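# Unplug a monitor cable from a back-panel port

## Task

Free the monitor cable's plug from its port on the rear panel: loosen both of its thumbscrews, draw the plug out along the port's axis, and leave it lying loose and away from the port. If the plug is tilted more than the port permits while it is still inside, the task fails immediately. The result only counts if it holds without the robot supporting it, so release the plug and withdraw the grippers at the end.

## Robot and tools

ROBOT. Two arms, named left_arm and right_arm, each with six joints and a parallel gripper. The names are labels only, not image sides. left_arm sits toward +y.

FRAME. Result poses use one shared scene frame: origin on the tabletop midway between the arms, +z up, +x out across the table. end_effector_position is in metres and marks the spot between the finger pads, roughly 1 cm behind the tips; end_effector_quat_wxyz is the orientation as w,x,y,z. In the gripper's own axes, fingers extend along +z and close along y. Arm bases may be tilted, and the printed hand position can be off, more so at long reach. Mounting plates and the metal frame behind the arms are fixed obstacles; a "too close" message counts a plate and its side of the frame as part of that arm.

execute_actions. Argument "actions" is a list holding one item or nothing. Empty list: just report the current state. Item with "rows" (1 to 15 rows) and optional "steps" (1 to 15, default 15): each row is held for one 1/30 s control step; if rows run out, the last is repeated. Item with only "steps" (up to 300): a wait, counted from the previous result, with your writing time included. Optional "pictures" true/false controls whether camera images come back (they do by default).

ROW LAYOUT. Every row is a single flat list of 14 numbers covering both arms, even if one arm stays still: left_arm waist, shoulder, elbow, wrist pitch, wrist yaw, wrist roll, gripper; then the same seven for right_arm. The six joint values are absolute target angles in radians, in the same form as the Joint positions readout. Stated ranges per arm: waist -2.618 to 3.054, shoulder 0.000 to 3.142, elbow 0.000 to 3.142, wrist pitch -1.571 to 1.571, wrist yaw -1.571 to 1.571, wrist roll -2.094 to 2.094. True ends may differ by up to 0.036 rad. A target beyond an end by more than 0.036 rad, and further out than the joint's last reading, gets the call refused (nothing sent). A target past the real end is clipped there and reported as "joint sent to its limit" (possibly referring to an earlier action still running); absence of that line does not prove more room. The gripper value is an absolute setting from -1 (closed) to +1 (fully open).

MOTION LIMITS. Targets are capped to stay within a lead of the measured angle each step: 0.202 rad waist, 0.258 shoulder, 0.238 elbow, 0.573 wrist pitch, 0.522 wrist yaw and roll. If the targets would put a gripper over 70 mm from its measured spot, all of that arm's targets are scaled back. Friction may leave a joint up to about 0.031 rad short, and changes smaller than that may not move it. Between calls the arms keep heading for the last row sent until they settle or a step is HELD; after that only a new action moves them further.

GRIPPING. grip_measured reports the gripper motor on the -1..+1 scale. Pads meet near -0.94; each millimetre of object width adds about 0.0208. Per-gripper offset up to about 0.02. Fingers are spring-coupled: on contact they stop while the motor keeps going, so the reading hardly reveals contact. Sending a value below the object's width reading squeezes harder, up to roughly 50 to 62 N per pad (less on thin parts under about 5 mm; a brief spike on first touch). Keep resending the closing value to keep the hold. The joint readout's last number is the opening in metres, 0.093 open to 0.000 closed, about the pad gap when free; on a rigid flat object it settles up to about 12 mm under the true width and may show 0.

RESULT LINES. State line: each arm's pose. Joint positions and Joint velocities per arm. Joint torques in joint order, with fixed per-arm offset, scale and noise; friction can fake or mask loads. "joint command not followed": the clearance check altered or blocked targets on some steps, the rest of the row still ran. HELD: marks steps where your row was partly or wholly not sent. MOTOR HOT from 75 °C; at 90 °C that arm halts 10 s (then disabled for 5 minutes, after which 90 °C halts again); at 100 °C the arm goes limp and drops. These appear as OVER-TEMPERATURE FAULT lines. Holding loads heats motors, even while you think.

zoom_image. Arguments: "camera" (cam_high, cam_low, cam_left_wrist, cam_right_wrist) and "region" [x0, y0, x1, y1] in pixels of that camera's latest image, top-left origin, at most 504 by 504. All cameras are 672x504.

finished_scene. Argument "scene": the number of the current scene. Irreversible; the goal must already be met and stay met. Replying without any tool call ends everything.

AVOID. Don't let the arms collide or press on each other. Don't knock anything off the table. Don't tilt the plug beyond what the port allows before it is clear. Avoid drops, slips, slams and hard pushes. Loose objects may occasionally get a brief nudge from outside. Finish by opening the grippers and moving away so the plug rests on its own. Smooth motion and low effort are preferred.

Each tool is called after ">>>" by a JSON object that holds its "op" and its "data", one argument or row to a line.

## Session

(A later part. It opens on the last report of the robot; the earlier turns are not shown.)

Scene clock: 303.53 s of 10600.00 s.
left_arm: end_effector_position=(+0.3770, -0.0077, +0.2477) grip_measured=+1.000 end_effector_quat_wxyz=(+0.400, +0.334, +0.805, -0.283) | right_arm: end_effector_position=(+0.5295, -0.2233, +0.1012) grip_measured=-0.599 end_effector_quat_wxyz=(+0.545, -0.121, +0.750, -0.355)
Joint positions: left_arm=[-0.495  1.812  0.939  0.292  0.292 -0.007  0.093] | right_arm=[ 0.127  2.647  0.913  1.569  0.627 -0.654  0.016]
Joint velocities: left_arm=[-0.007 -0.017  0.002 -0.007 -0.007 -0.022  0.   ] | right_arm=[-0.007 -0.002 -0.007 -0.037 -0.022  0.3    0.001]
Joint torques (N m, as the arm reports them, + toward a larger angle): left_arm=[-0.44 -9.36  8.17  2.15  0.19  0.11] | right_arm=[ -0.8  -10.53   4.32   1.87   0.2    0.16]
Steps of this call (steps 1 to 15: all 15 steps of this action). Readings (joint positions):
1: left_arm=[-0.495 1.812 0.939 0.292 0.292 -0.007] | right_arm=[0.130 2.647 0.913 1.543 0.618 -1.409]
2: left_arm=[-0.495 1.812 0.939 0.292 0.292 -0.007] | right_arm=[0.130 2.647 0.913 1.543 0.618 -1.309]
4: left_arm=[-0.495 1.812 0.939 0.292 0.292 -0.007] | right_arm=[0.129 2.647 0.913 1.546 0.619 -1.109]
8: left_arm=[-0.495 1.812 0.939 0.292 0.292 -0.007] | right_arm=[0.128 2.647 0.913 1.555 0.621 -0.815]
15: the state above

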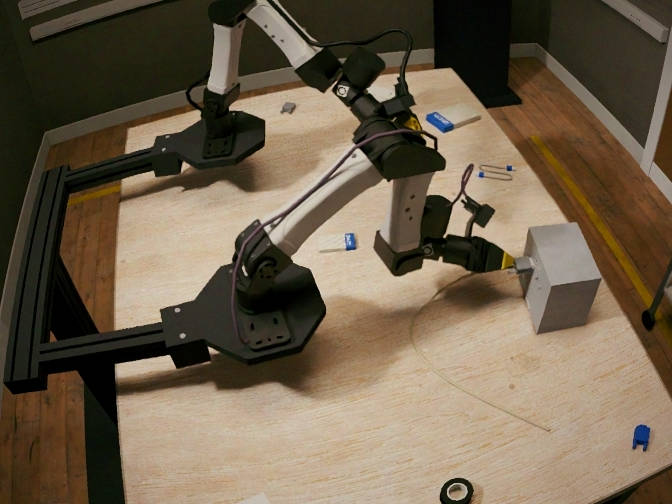

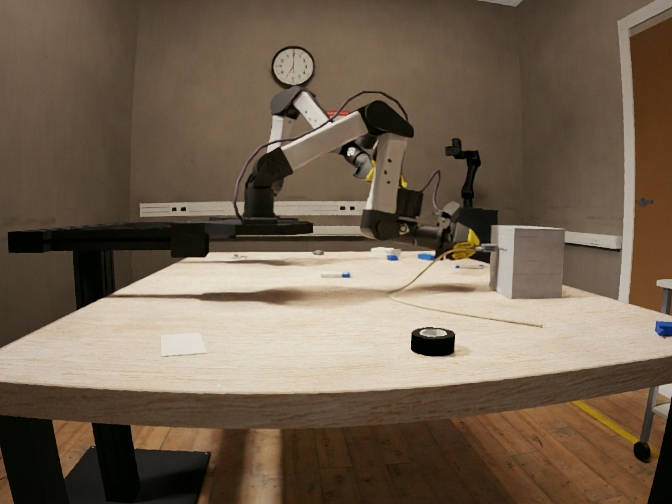

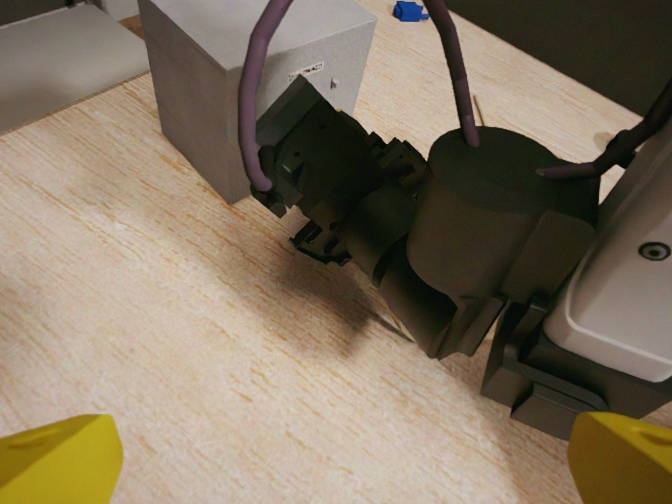

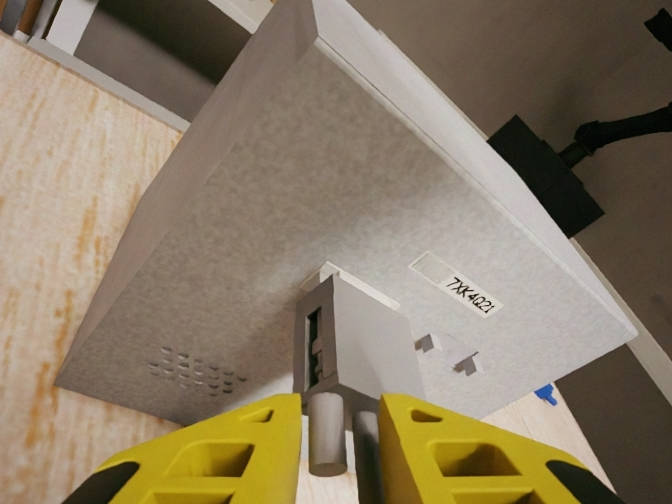

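>>> {"op": "execute_actions", "data": {
  "actions": [
    {"rows":[[-0.5,1.8,0.95,0.3,0.3,0,1,0.14,2.625,0.93,1.555,0.63,-0.95,-0.6]]}
  ],
  "pictures": false
}}

>>> {"op": "execute_actions", "data": {
  "actions": [
    {"rows":[[-0.5,1.8,0.95,0.3,0.3,0,1,0.14,2.625,0.93,1.555,0.63,-0.95,-1]],"steps":8}
  ]
}}

>>> {"op": "execute_actions", "data": {
  "actions": [
    {"rows":[[-0.5,1.8,0.95,0.3,0.3,0,1,0.14,2.625,0.93,1.555,0.63,-1.9,-1]]}
  ]
}}

Scene clock: 306.77 s of 10600.00 s.
left_arm: end_effector_position=(+0.3770, -0.0077, +0.2477) grip_measured=+1.000 end_effector_quat_wxyz=(+0.400, +0.334, +0.805, -0.283) | right_arm: end_effector_position=(+0.5297, -0.2206, +0.1016) grip_measured=-0.599 end_effector_quat_wxyz=(+0.488, -0.227, +0.726, -0.427)
Joint positions: left_arm=[-0.495  1.812  0.939  0.292  0.292 -0.007  0.093] | right_arm=[ 0.134  2.641  0.913  1.558  0.631 -0.934  0.016]
Joint velocities: left_arm=[-0.017 -0.002 -0.002 -0.037  0.037  0.007  0.   ] | right_arm=[ 0.007 -0.007  0.012 -0.051  0.022 -0.11   0.001]
Joint torques (N m, as the arm reports them, + toward a larger angle): left_arm=[-0.46 -9.37  8.14  2.16  0.18  0.13] | right_arm=[  0.57 -11.08   5.23   2.05   0.16  -0.13]
Steps of this call (steps 1 to 30: the robot went on to your last target; steps 31 to 82: nothing new was sent; steps 83 to 97: all 15 steps of this action). Readings (joint positions):
83: left_arm=[-0.495 1.812 0.939 0.292 0.292 -0.007] | right_arm=[0.127 2.643 0.913 1.569 0.631 -0.667]
84: left_arm=[-0.495 1.812 0.939 0.292 0.292 -0.007] | right_arm=[0.128 2.642 0.913 1.567 0.631 -0.723]
86: left_arm=[-0.495 1.812 0.939 0.292 0.292 -0.007] | right_arm=[0.132 2.641 0.913 1.564 0.631 -0.804]
90: left_arm=[-0.495 1.812 0.939 0.292 0.292 -0.007] | right_arm=[0.134 2.641 0.913 1.560 0.631 -0.888]
97: the state above

Scene clock: 307.03 s of 10600.00 s.
left_arm: end_effector_position=(+0.3770, -0.0077, +0.2477) grip_measured=+1.000 end_effector_quat_wxyz=(+0.400, +0.334, +0.805, -0.283) | right_arm: end_effector_position=(+0.5297, -0.2201, +0.1008) grip_measured=-0.979 end_effector_quat_wxyz=(+0.485, -0.232, +0.726, -0.429)
Joint positions: left_arm=[-0.495  1.812  0.939  0.292  0.292 -0.007  0.093] | right_arm=[ 0.135  2.641  0.913  1.554  0.629 -0.943  0.   ]
Joint velocities: left_arm=[-0.002 -0.022 -0.002 -0.022  0.051  0.007  0.   ] | right_arm=[-0.022  0.007 -0.002  0.022 -0.022 -0.081  0.   ]
Joint torques (N m, as the arm reports them, + toward a larger angle): left_arm=[-0.44 -9.3   8.08  2.16  0.18  0.1 ] | right_arm=[  0.5  -10.8    5.09   2.09   0.15   0.  ]
Steps of this call (steps 1 to 8: all 8 steps of this action). Readings (joint positions):
1: left_arm=[-0.495 1.812 0.939 0.292 0.292 -0.007] | right_arm=[0.134 2.641 0.913 1.558 0.631 -0.936]
2: left_arm=[-0.495 1.812 0.939 0.292 0.292 -0.007] | right_arm=[0.135 2.641 0.913 1.555 0.629 -0.937]
4: left_arm=[-0.495 1.812 0.939 0.292 0.292 -0.007] | right_arm=[0.135 2.641 0.913 1.554 0.629 -0.940]
8: the state above

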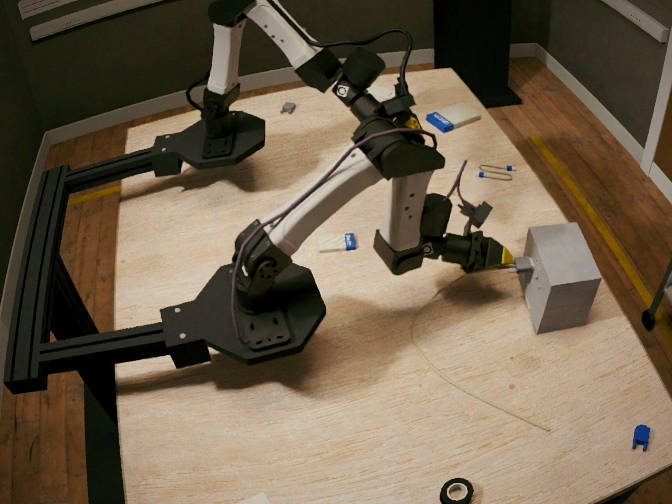

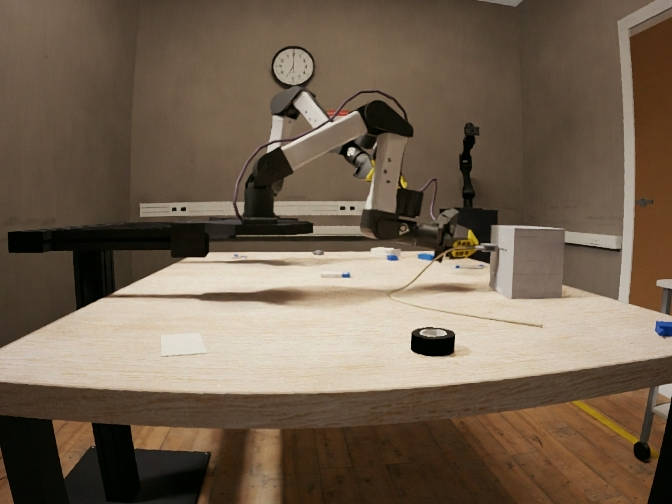

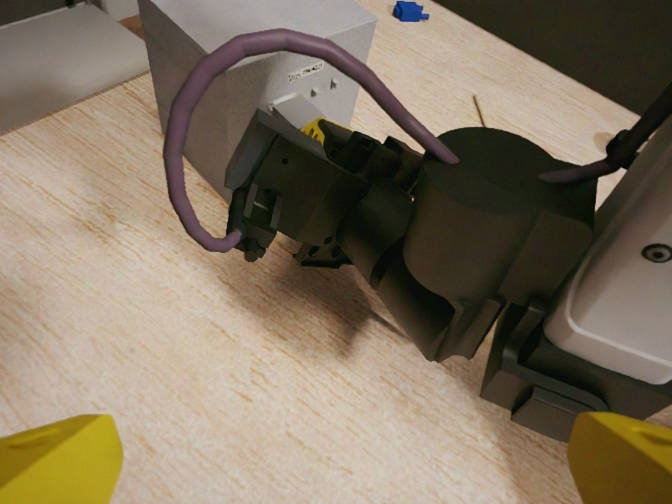

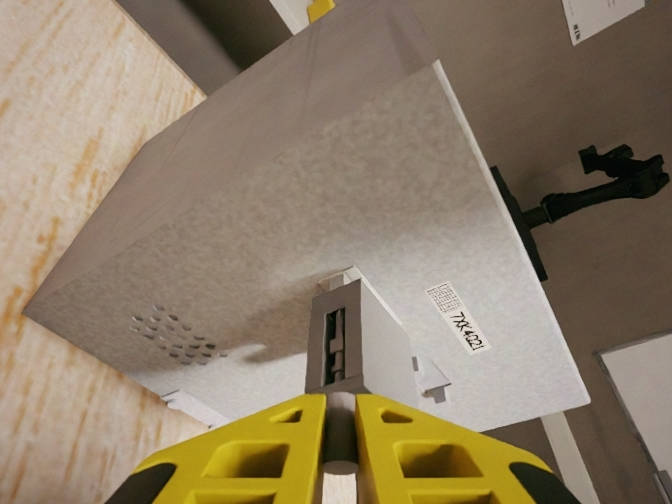

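Scene clock: 307.53 s of 10600.00 s.
left_arm: end_effector_position=(+0.3770, -0.0077, +0.2477) grip_measured=+1.000 end_effector_quat_wxyz=(+0.400, +0.334, +0.805, -0.283) | right_arm: end_effector_position=(+0.5295, -0.2188, +0.1007) grip_measured=-0.980 end_effector_quat_wxyz=(+0.269, -0.506, +0.570, -0.589)
Joint positions: left_arm=[-0.495  1.812  0.939  0.292  0.292 -0.007  0.093] | right_arm=[ 0.14   2.641  0.915  1.551  0.637 -1.776  0.   ]
Joint velocities: left_arm=[-0.002 -0.002 -0.022  0.022 -0.007  0.037  0.   ] | right_arm=[-0.002 -0.007 -0.002 -0.007  0.022 -0.242  0.   ]
Joint torques (N m, as the arm reports them, + toward a larger angle): left_arm=[-0.43 -9.2   8.03  2.16  0.2   0.12] | right_arm=[ -0.34 -10.85   4.88   2.13   0.06  -1.21]
Steps of this call (steps 1 to 15: all 15 steps of this action). Readings (joint positions):
1: left_arm=[-0.495 1.812 0.939 0.292 0.292 -0.007] | right_arm=[0.135 2.641 0.913 1.555 0.629 -1.027]
2: left_arm=[-0.495 1.812 0.939 0.292 0.292 -0.007] | right_arm=[0.135 2.641 0.913 1.555 0.629 -1.128]
4: left_arm=[-0.495 1.812 0.939 0.292 0.292 -0.007] | right_arm=[0.135 2.641 0.913 1.555 0.629 -1.326]
8: left_arm=[-0.495 1.812 0.939 0.292 0.292 -0.007] | right_arm=[0.137 2.641 0.913 1.553 0.631 -1.640]
15: the state above

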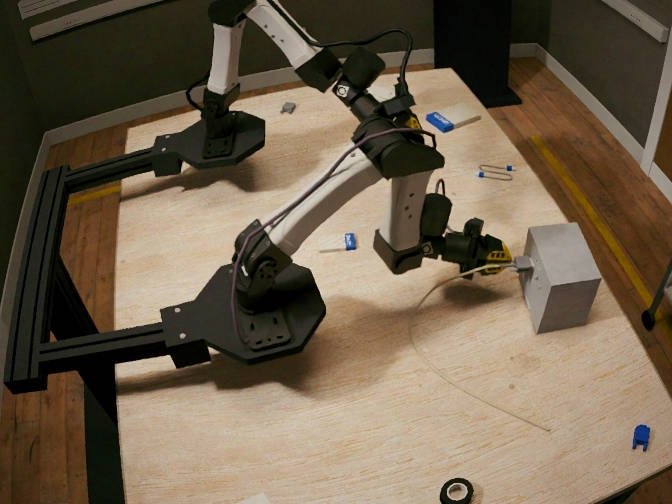

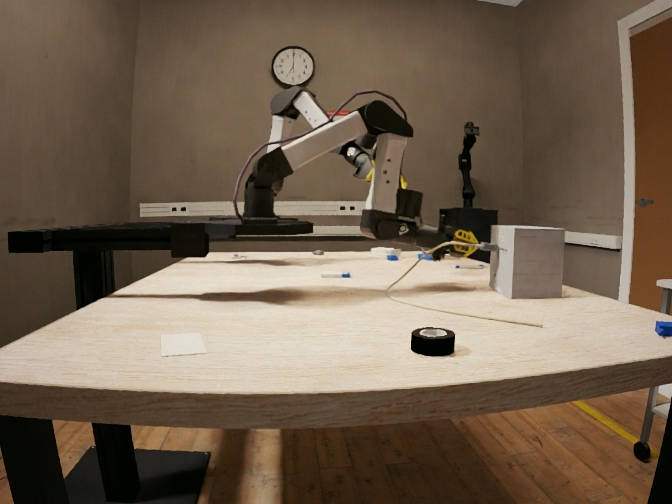

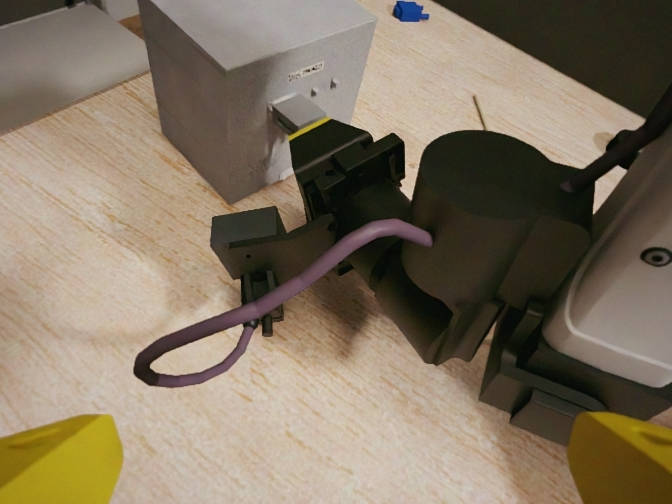

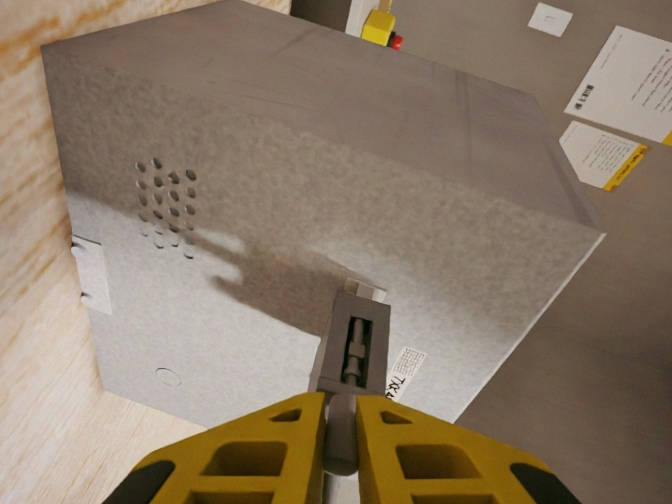

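>>> {"op": "execute_actions", "data": {
  "actions": [
    {"rows":[[-0.5,1.8,0.95,0.3,0.3,0,1,0.135,2.625,0.93,1.555,0.63,-1.72,-0.6],[-0.5,1.8,0.95,0.3,0.3,0,1,0.135,2.625,0.93,1.555,0.63,-1.72,-0.6],[-0.5,1.8,0.95,0.3,0.3,0,1,0.135,2.625,0.93,1.555,0.63,-0.6,-0.6]]}
  ],
  "pictures": false
}}

>>> {"op": "execute_actions", "data": {
  "actions": [
    {"rows":[[-0.5,1.8,0.95,0.3,0.3,0,1,0.135,2.625,0.93,1.555,0.63,-0.7,-1],[-0.5,1.8,0.95,0.3,0.3,0,1,0.135,2.625,0.93,1.555,0.63,-0.7,-1],[-0.5,1.8,0.95,0.3,0.3,0,1,0.135,2.625,0.93,1.555,0.63,-1.8,-1]]}
  ],
  "pictures": false
}}

>>> {"op": "execute_actions", "data": {
  "actions": [
    {"rows":[[-0.5,1.8,0.95,0.3,0.3,0,1,0.135,2.625,0.93,1.555,0.63,-1.72,-0.6],[-0.5,1.8,0.95,0.3,0.3,0,1,0.135,2.625,0.93,1.555,0.63,-1.72,-0.6],[-0.5,1.8,0.95,0.3,0.3,0,1,0.135,2.625,0.93,1.555,0.63,-0.6,-0.6]]}
  ],
  "pictures": false
}}

>>> {"op": "execute_actions", "data": {
  "actions": [
    {"rows":[[-0.5,1.8,0.95,0.3,0.3,0,1,0.135,2.625,0.93,1.555,0.63,-0.7,-1],[-0.5,1.8,0.95,0.3,0.3,0,1,0.135,2.625,0.93,1.555,0.63,-0.7,-1],[-0.5,1.8,0.95,0.3,0.3,0,1,0.135,2.625,0.93,1.555,0.63,-1.8,-1]]}
  ],
  "pictures": false
}}

>>> {"op": "execute_actions", "data": {
  "actions": [
    {"rows":[[-0.5,1.8,0.95,0.3,0.3,0,1,0.135,2.625,0.93,1.555,0.63,-1.72,-0.6],[-0.5,1.8,0.95,0.3,0.3,0,1,0.135,2.625,0.93,1.555,0.63,-1.72,-0.6],[-0.5,1.8,0.95,0.3,0.3,0,1,0.135,2.625,0.93,1.555,0.63,-0.6,-0.6]]}
  ],
  "pictures": false
}}

>>> {"op": "execute_actions", "data": {
  "actions": [
    {"rows":[[-0.5,1.8,0.95,0.3,0.3,0,1,0.135,2.625,0.93,1.555,0.63,-0.7,-1],[-0.5,1.8,0.95,0.3,0.3,0,1,0.135,2.625,0.93,1.555,0.63,-0.7,-1],[-0.5,1.8,0.95,0.3,0.3,0,1,0.135,2.625,0.93,1.555,0.63,-1.8,-1]]}
  ],
  "pictures": false
}}

>>> {"op": "execute_actions", "data": {
  "actions": [
    {"rows":[[-0.5,1.8,0.95,0.3,0.3,0,1,0.135,2.625,0.93,1.555,0.63,-1.72,-0.6],[-0.5,1.8,0.95,0.3,0.3,0,1,0.135,2.625,0.93,1.555,0.63,-1.72,-0.6],[-0.5,1.8,0.95,0.3,0.3,0,1,0.135,2.625,0.93,1.555,0.63,-0.6,-0.6]]}
  ],
  "pictures": false
}}

>>> {"op": "execute_actions", "data": {
  "actions": [
    {"rows":[[-0.5,1.8,0.95,0.3,0.3,0,1,0.135,2.625,0.93,1.555,0.63,-0.7,-1],[-0.5,1.8,0.95,0.3,0.3,0,1,0.135,2.625,0.93,1.555,0.63,-0.7,-1],[-0.5,1.8,0.95,0.3,0.3,0,1,0.135,2.625,0.93,1.555,0.63,-1.3,-1]]}
  ],
  "pictures": false
}}

>>> {"op": "execute_actions", "data": {
  "actions": [
    {"rows":[[-0.5,1.8,0.95,0.3,0.3,0,1,0.135,2.625,0.93,1.555,0.63,-1.3,-1]]}
  ],
  "pictures": false
}}

>>> {"op": "execute_actions", "data": {
  "actions": [
    {"rows":[[-0.5,1.8,0.95,0.3,0.3,0,1,0.135,2.625,0.93,1.555,0.63,-1.3,-0.5]],"steps":6}
  ]
}}

>>> {"op": "zoom_image", "data": {
  "camera": "cam_right_wrist",
  "region": [250,260,450,500]
}}

Scene clock: 322.93 s of 10600.00 s.
left_arm: end_effector_position=(+0.3770, -0.0077, +0.2477) grip_measured=+1.000 end_effector_quat_wxyz=(+0.400, +0.334, +0.805, -0.283) | right_arm: end_effector_position=(+0.5300, -0.2167, +0.0998) grip_measured=-0.602 end_effector_quat_wxyz=(+0.527, -0.159, +0.747, -0.373)
Joint positions: left_arm=[-0.495  1.812  0.939  0.292  0.292 -0.007  0.093] | right_arm=[ 0.141  2.641  0.916  1.547  0.628 -0.732  0.016]
Joint velocities: left_arm=[-0.002  0.002  0.002 -0.007 -0.081  0.007  0.   ] | right_arm=[ 0.012 -0.002  0.007  0.022  0.022  0.813  0.001]
Joint torques (N m, as the arm reports them, + toward a larger angle): left_arm=[-0.49 -9.17  8.23  2.17  0.2   0.08] | right_arm=[ -0.21 -11.21   5.25   2.07   0.15   0.08]
Steps of this call (steps 1 to 30: the robot went on to your last target; steps 31 to 90: nothing new was sent; then 11.90 s passed at rest; steps 91 to 105: all 15 steps of this action). Readings (joint positions):
91: left_arm=[-0.495 1.812 0.939 0.292 0.292 -0.007] | right_arm=[0.140 2.641 0.916 1.547 0.635 -1.775]
92: left_arm=[-0.495 1.812 0.939 0.292 0.292 -0.007] | right_arm=[0.141 2.641 0.916 1.543 0.630 -1.765]
94: left_arm=[-0.495 1.812 0.939 0.292 0.292 -0.007] | right_arm=[0.141 2.641 0.916 1.542 0.628 -1.579]
98: left_arm=[-0.495 1.812 0.939 0.292 0.292 -0.007] | right_arm=[0.141 2.641 0.916 1.544 0.628 -1.179]
105: the state above

Scene clock: 323.43 s of 10600.00 s.
left_arm: end_effector_position=(+0.3770, -0.0077, +0.2477) grip_measured=+1.000 end_effector_quat_wxyz=(+0.400, +0.334, +0.805, -0.283) | right_arm: end_effector_position=(+0.5298, -0.2176, +0.1006) grip_measured=-0.982 end_effector_quat_wxyz=(+0.297, -0.480, +0.592, -0.575)
Joint positions: left_arm=[-0.495  1.812  0.939  0.292  0.292 -0.007  0.093] | right_arm=[ 0.141  2.64   0.916  1.548  0.636 -1.683  0.   ]
Joint velocities: left_arm=[ 0.002  0.002 -0.022 -0.066 -0.022 -0.037  0.   ] | right_arm=[-0.002 -0.007 -0.002 -0.022 -0.007 -0.667  0.   ]
Joint torques (N m, as the arm reports them, + toward a larger angle): left_arm=[-0.33 -9.27  8.21  2.17  0.19  0.14] | right_arm=[ -0.96 -10.93   4.93   2.15   0.07  -0.25]
Steps of this call (steps 1 to 15: all 15 steps of this action). Readings (joint positions):
1: left_arm=[-0.495 1.812 0.939 0.292 0.292 -0.007] | right_arm=[0.141 2.641 0.916 1.548 0.630 -0.724]
2: left_arm=[-0.495 1.812 0.939 0.292 0.292 -0.007] | right_arm=[0.140 2.640 0.916 1.553 0.635 -0.721]
4: left_arm=[-0.495 1.812 0.939 0.292 0.292 -0.007] | right_arm=[0.140 2.640 0.916 1.552 0.634 -0.905]
8: left_arm=[-0.495 1.812 0.939 0.292 0.292 -0.007] | right_arm=[0.141 2.640 0.916 1.552 0.635 -1.304]
15: the state above

Scene clock: 323.93 s of 10600.00 s.
left_arm: end_effector_position=(+0.3770, -0.0077, +0.2477) grip_measured=+1.000 end_effector_quat_wxyz=(+0.400, +0.334, +0.805, -0.283) | right_arm: end_effector_position=(+0.5300, -0.2170, +0.1002) grip_measured=-0.602 end_effector_quat_wxyz=(+0.530, -0.151, +0.748, -0.369)
Joint positions: left_arm=[-0.495  1.812  0.939  0.292  0.292 -0.007  0.093] | right_arm=[ 0.141  2.64   0.916  1.546  0.632 -0.714  0.016]
Joint velocities: left_arm=[0.002 0.012 0.002 0.066 0.007 0.022 0.   ] | right_arm=[ 0.002  0.012  0.002 -0.081  0.081  0.696 -0.001]
Joint torques (N m, as the arm reports them, + toward a larger angle): left_arm=[-0.45 -9.34  8.07  2.15  0.17  0.11] | right_arm=[ -0.74 -10.83   5.08   2.11   0.15   0.07]
Steps of this call (steps 1 to 15: all 15 steps of this action). Readings (joint positions):
1: left_arm=[-0.495 1.812 0.939 0.292 0.292 -0.007] | right_arm=[0.141 2.640 0.916 1.547 0.634 -1.690]
2: left_arm=[-0.495 1.812 0.939 0.292 0.292 -0.007] | right_arm=[0.141 2.640 0.916 1.544 0.632 -1.695]
4: left_arm=[-0.495 1.812 0.939 0.292 0.292 -0.007] | right_arm=[0.141 2.640 0.916 1.543 0.632 -1.511]
8: left_arm=[-0.495 1.812 0.939 0.292 0.292 -0.007] | right_arm=[0.141 2.640 0.916 1.545 0.632 -1.112]
15: the state above

Scene clock: 324.43 s of 10600.00 s.
left_arm: end_effector_position=(+0.3770, -0.0077, +0.2477) grip_measured=+1.000 end_effector_quat_wxyz=(+0.400, +0.334, +0.805, -0.283) | right_arm: end_effector_position=(+0.5297, -0.2177, +0.1010) grip_measured=-0.982 end_effector_quat_wxyz=(+0.297, -0.479, +0.593, -0.575)
Joint positions: left_arm=[-0.495  1.812  0.939  0.292  0.292 -0.007  0.093] | right_arm=[ 0.142  2.64   0.916  1.549  0.637 -1.68   0.   ]
Joint velocities: left_arm=[-0.007  0.002  0.012 -0.11  -0.022 -0.066  0.   ] | right_arm=[ 0.007 -0.012  0.017 -0.066 -0.007 -0.725  0.   ]
Joint torques (N m, as the arm reports them, + toward a larger angle): left_arm=[-0.45 -9.37  8.1   2.18  0.2   0.11] | right_arm=[ -0.88 -11.03   4.86   2.04   0.03  -0.18]
Steps of this call (steps 1 to 15: all 15 steps of this action). Readings (joint positions):
1: left_arm=[-0.495 1.812 0.939 0.292 0.292 -0.007] | right_arm=[0.141 2.640 0.916 1.547 0.633 -0.709]
2: left_arm=[-0.495 1.812 0.939 0.292 0.292 -0.007] | right_arm=[0.141 2.640 0.916 1.552 0.638 -0.709]
4: left_arm=[-0.495 1.812 0.939 0.292 0.292 -0.007] | right_arm=[0.141 2.640 0.916 1.553 0.637 -0.894]
8: left_arm=[-0.495 1.812 0.939 0.292 0.292 -0.007] | right_arm=[0.141 2.640 0.916 1.552 0.637 -1.293]
15: the state above

Scene clock: 324.93 s of 10600.00 s.
left_arm: end_effector_position=(+0.3770, -0.0077, +0.2477) grip_measured=+1.000 end_effector_quat_wxyz=(+0.400, +0.334, +0.805, -0.283) | right_arm: end_effector_position=(+0.5300, -0.2168, +0.1003) grip_measured=-0.602 end_effector_quat_wxyz=(+0.531, -0.151, +0.748, -0.369)
Joint positions: left_arm=[-0.495  1.812  0.939  0.292  0.292 -0.007  0.093] | right_arm=[ 0.142  2.64   0.916  1.547  0.632 -0.713  0.016]
Joint velocities: left_arm=[-0.007  0.007 -0.002 -0.007 -0.066 -0.125  0.   ] | right_arm=[ 0.017 -0.002 -0.002 -0.095 -0.037  0.652 -0.001]
Joint torques (N m, as the arm reports them, + toward a larger angle): left_arm=[-0.45 -9.37  8.21  2.2   0.2   0.11] | right_arm=[ -0.84 -10.76   5.13   2.18   0.18   0.1 ]
Steps of this call (steps 1 to 15: all 15 steps of this action). Readings (joint positions):
1: left_arm=[-0.495 1.812 0.939 0.292 0.292 -0.007] | right_arm=[0.142 2.640 0.916 1.548 0.636 -1.688]
2: left_arm=[-0.495 1.812 0.939 0.292 0.292 -0.007] | right_arm=[0.142 2.640 0.916 1.545 0.634 -1.693]
4: left_arm=[-0.495 1.812 0.939 0.292 0.292 -0.007] | right_arm=[0.142 2.640 0.916 1.544 0.632 -1.510]
8: left_arm=[-0.495 1.812 0.939 0.292 0.292 -0.007] | right_arm=[0.142 2.640 0.916 1.545 0.632 -1.111]
15: the state above

Scene clock: 325.43 s of 10600.00 s.
left_arm: end_effector_position=(+0.3770, -0.0077, +0.2477) grip_measured=+1.000 end_effector_quat_wxyz=(+0.400, +0.334, +0.805, -0.283) | right_arm: end_effector_position=(+0.5298, -0.2176, +0.1011) grip_measured=-0.982 end_effector_quat_wxyz=(+0.297, -0.479, +0.593, -0.575)
Joint positions: left_arm=[-0.495  1.812  0.939  0.292  0.292 -0.007  0.093] | right_arm=[ 0.142  2.639  0.916  1.549  0.637 -1.681  0.   ]
Joint velocities: left_arm=[ 0.002 -0.002  0.002 -0.051 -0.007 -0.022  0.   ] | right_arm=[-0.007  0.007  0.007  0.037  0.022 -0.681  0.   ]
Joint torques (N m, as the arm reports them, + toward a larger angle): left_arm=[-0.52 -9.35  8.16  2.14  0.19  0.09] | right_arm=[ -0.65 -10.92   4.99   2.16   0.02  -0.21]
Steps of this call (steps 1 to 15: all 15 steps of this action). Readings (joint positions):
1: left_arm=[-0.495 1.812 0.939 0.292 0.292 -0.007] | right_arm=[0.142 2.640 0.916 1.548 0.632 -0.708]
2: left_arm=[-0.495 1.812 0.939 0.292 0.292 -0.007] | right_arm=[0.141 2.639 0.916 1.552 0.638 -0.708]
4: left_arm=[-0.495 1.812 0.939 0.292 0.292 -0.007] | right_arm=[0.141 2.639 0.916 1.552 0.637 -0.894]
8: left_arm=[-0.495 1.812 0.939 0.292 0.292 -0.007] | right_arm=[0.141 2.639 0.916 1.551 0.636 -1.292]
15: the state above

Scene clock: 325.93 s of 10600.00 s.
left_arm: end_effector_position=(+0.3770, -0.0077, +0.2477) grip_measured=+1.000 end_effector_quat_wxyz=(+0.400, +0.334, +0.805, -0.283) | right_arm: end_effector_position=(+0.5300, -0.2169, +0.1006) grip_measured=-0.602 end_effector_quat_wxyz=(+0.531, -0.150, +0.748, -0.369)
Joint positions: left_arm=[-0.495  1.812  0.939  0.292  0.292 -0.007  0.093] | right_arm=[ 0.142  2.639  0.916  1.547  0.632 -0.713  0.016]
Joint velocities: left_arm=[ 0.002  0.002 -0.007 -0.081 -0.007  0.007  0.   ] | right_arm=[ 0.002  0.002  0.002  0.066  0.022  0.755 -0.   ]
Joint torques (N m, as the arm reports them, + toward a larger angle): left_arm=[-0.49 -9.29  8.18  2.14  0.21  0.11] | right_arm=[ -0.62 -10.87   4.75   2.16   0.18   0.02]
Steps of this call (steps 1 to 15: all 15 steps of this action). Readings (joint positions):
1: left_arm=[-0.495 1.812 0.939 0.292 0.292 -0.007] | right_arm=[0.142 2.639 0.916 1.547 0.637 -1.689]
2: left_arm=[-0.495 1.812 0.939 0.292 0.292 -0.007] | right_arm=[0.142 2.639 0.916 1.545 0.634 -1.694]
4: left_arm=[-0.495 1.812 0.939 0.292 0.292 -0.007] | right_arm=[0.142 2.639 0.916 1.544 0.632 -1.510]
8: left_arm=[-0.495 1.812 0.939 0.292 0.292 -0.007] | right_arm=[0.142 2.639 0.916 1.545 0.632 -1.111]
15: the state above

Scene clock: 326.43 s of 10600.00 s.
left_arm: end_effector_position=(+0.3770, -0.0077, +0.2477) grip_measured=+1.000 end_effector_quat_wxyz=(+0.400, +0.334, +0.805, -0.283) | right_arm: end_effector_position=(+0.5300, -0.2181, +0.1016) grip_measured=-0.981 end_effector_quat_wxyz=(+0.412, -0.343, +0.680, -0.500)
Joint positions: left_arm=[-0.495  1.812  0.939  0.292  0.292 -0.007  0.093] | right_arm=[ 0.141  2.639  0.916  1.551  0.637 -1.257  0.   ]
Joint velocities: left_arm=[-0.007 -0.007 -0.002  0.022 -0.007 -0.007  0.   ] | right_arm=[ 0.017 -0.007 -0.012  0.037  0.037 -0.271  0.   ]
Joint torques (N m, as the arm reports them, + toward a larger angle): left_arm=[-0.48 -9.25  8.15  2.2   0.19  0.11] | right_arm=[ -0.44 -10.69   5.03   2.06   0.07  -0.12]
Steps of this call (steps 1 to 15: all 15 steps of this action). Readings (joint positions):
1: left_arm=[-0.495 1.812 0.939 0.292 0.292 -0.007] | right_arm=[0.142 2.639 0.916 1.547 0.633 -0.708]
2: left_arm=[-0.495 1.812 0.939 0.292 0.292 -0.007] | right_arm=[0.141 2.639 0.916 1.552 0.638 -0.708]
4: left_arm=[-0.495 1.812 0.939 0.292 0.292 -0.007] | right_arm=[0.141 2.639 0.916 1.551 0.637 -0.891]
8: left_arm=[-0.495 1.812 0.939 0.292 0.292 -0.007] | right_arm=[0.141 2.639 0.916 1.550 0.636 -1.129]
15: the state above

Scene clock: 326.93 s of 10600.00 s.
left_arm: end_effector_position=(+0.3770, -0.0077, +0.2477) grip_measured=+1.000 end_effector_quat_wxyz=(+0.400, +0.334, +0.805, -0.283) | right_arm: end_effector_position=(+0.5300, -0.2179, +0.1018) grip_measured=-0.981 end_effector_quat_wxyz=(+0.404, -0.353, +0.674, -0.507)
Joint positions: left_arm=[-0.495  1.812  0.939  0.292  0.292 -0.007  0.093] | right_arm=[ 0.141  2.639  0.916  1.552  0.637 -1.289  0.   ]
Joint velocities: left_arm=[-0.002 -0.012 -0.002  0.037  0.051 -0.007  0.   ] | right_arm=[-0.007  0.007  0.007 -0.022 -0.022  0.007  0.   ]
Joint torques (N m, as the arm reports them, + toward a larger angle): left_arm=[-0.38 -9.34  8.04  2.13  0.18  0.13] | right_arm=[ -0.67 -10.81   5.01   2.04   0.13  -0.11]
Steps of this call (steps 1 to 15: all 15 steps of this action). Readings (joint positions):
1: left_arm=[-0.495 1.812 0.939 0.292 0.292 -0.007] | right_arm=[0.141 2.639 0.916 1.551 0.637 -1.264]
2: left_arm=[-0.495 1.812 0.939 0.292 0.292 -0.007] | right_arm=[0.141 2.639 0.916 1.551 0.637 -1.269]
4: left_arm=[-0.495 1.812 0.939 0.292 0.292 -0.007] | right_arm=[0.141 2.639 0.916 1.551 0.637 -1.277]
8: left_arm=[-0.495 1.812 0.939 0.292 0.292 -0.007] | right_arm=[0.141 2.639 0.916 1.552 0.637 -1.285]
15: the state above

Scene clock: 327.13 s of 10600.00 s.
left_arm: end_effector_position=(+0.3770, -0.0077, +0.2477) grip_measured=+1.000 end_effector_quat_wxyz=(+0.400, +0.334, +0.805, -0.283) | right_arm: end_effector_position=(+0.5301, -0.2178, +0.1016) grip_measured=-0.502 end_effector_quat_wxyz=(+0.404, -0.355, +0.674, -0.507)
Joint positions: left_arm=[-0.495  1.812  0.939  0.292  0.292 -0.007  0.093] | right_arm=[ 0.141  2.639  0.916  1.551  0.635 -1.293  0.021]
Joint velocities: left_arm=[ 0.002  0.007 -0.012  0.007  0.051 -0.037  0.   ] | right_arm=[-0.012 -0.012 -0.007  0.051 -0.051 -0.007  0.   ]
Joint torques (N m, as the arm reports them, + toward a larger angle): left_arm=[-0.5  -9.24  8.08  2.16  0.18  0.13] | right_arm=[ -0.78 -10.84   5.13   2.1    0.12  -0.05]
Steps of this call (steps 1 to 6: all 6 steps of this action). Readings (joint positions):
1: left_arm=[-0.495 1.812 0.939 0.292 0.292 -0.007] | right_arm=[0.141 2.639 0.916 1.552 0.637 -1.289]
2: left_arm=[-0.495 1.812 0.939 0.292 0.292 -0.007] | right_arm=[0.141 2.639 0.916 1.551 0.636 -1.291]
4: left_arm=[-0.495 1.812 0.939 0.292 0.292 -0.007] | right_arm=[0.141 2.639 0.916 1.551 0.636 -1.292]
6: the state above

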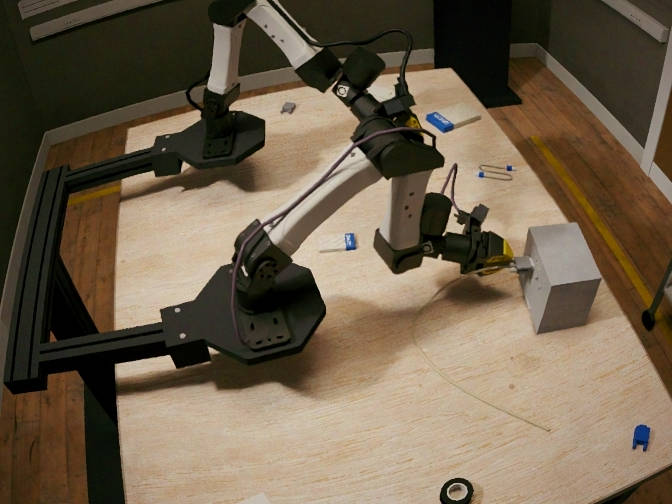

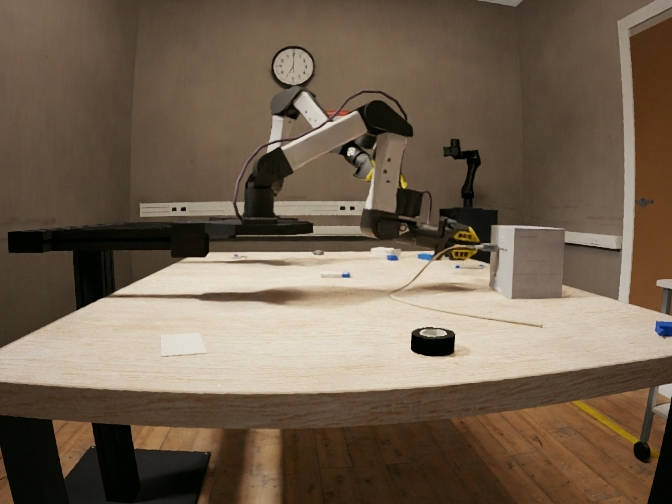

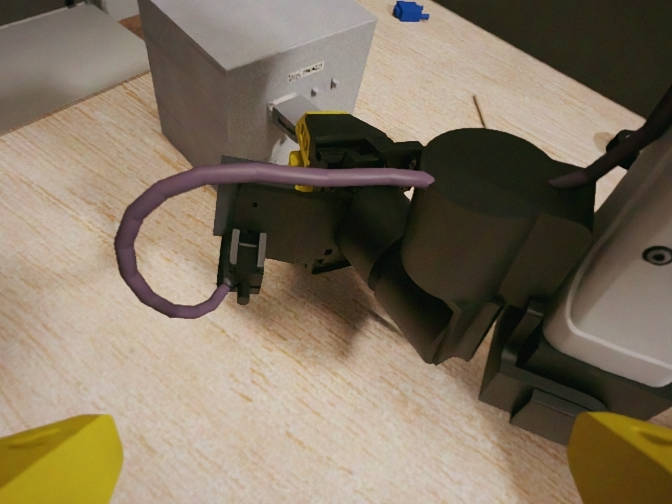

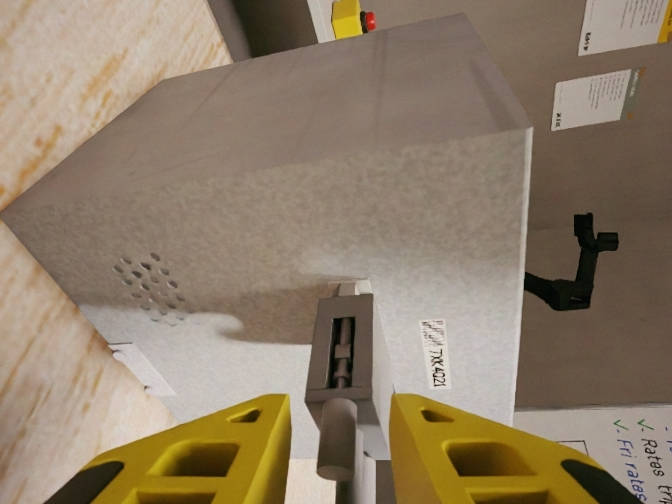

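Region (250, 260, 450, 500) of cam_right_wrist's 672x504 image, scaled by 2.100, with more detail than that image has.

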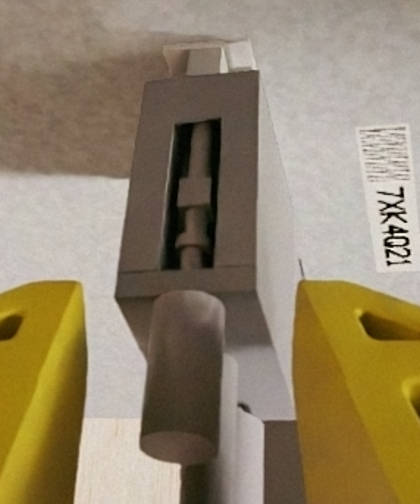

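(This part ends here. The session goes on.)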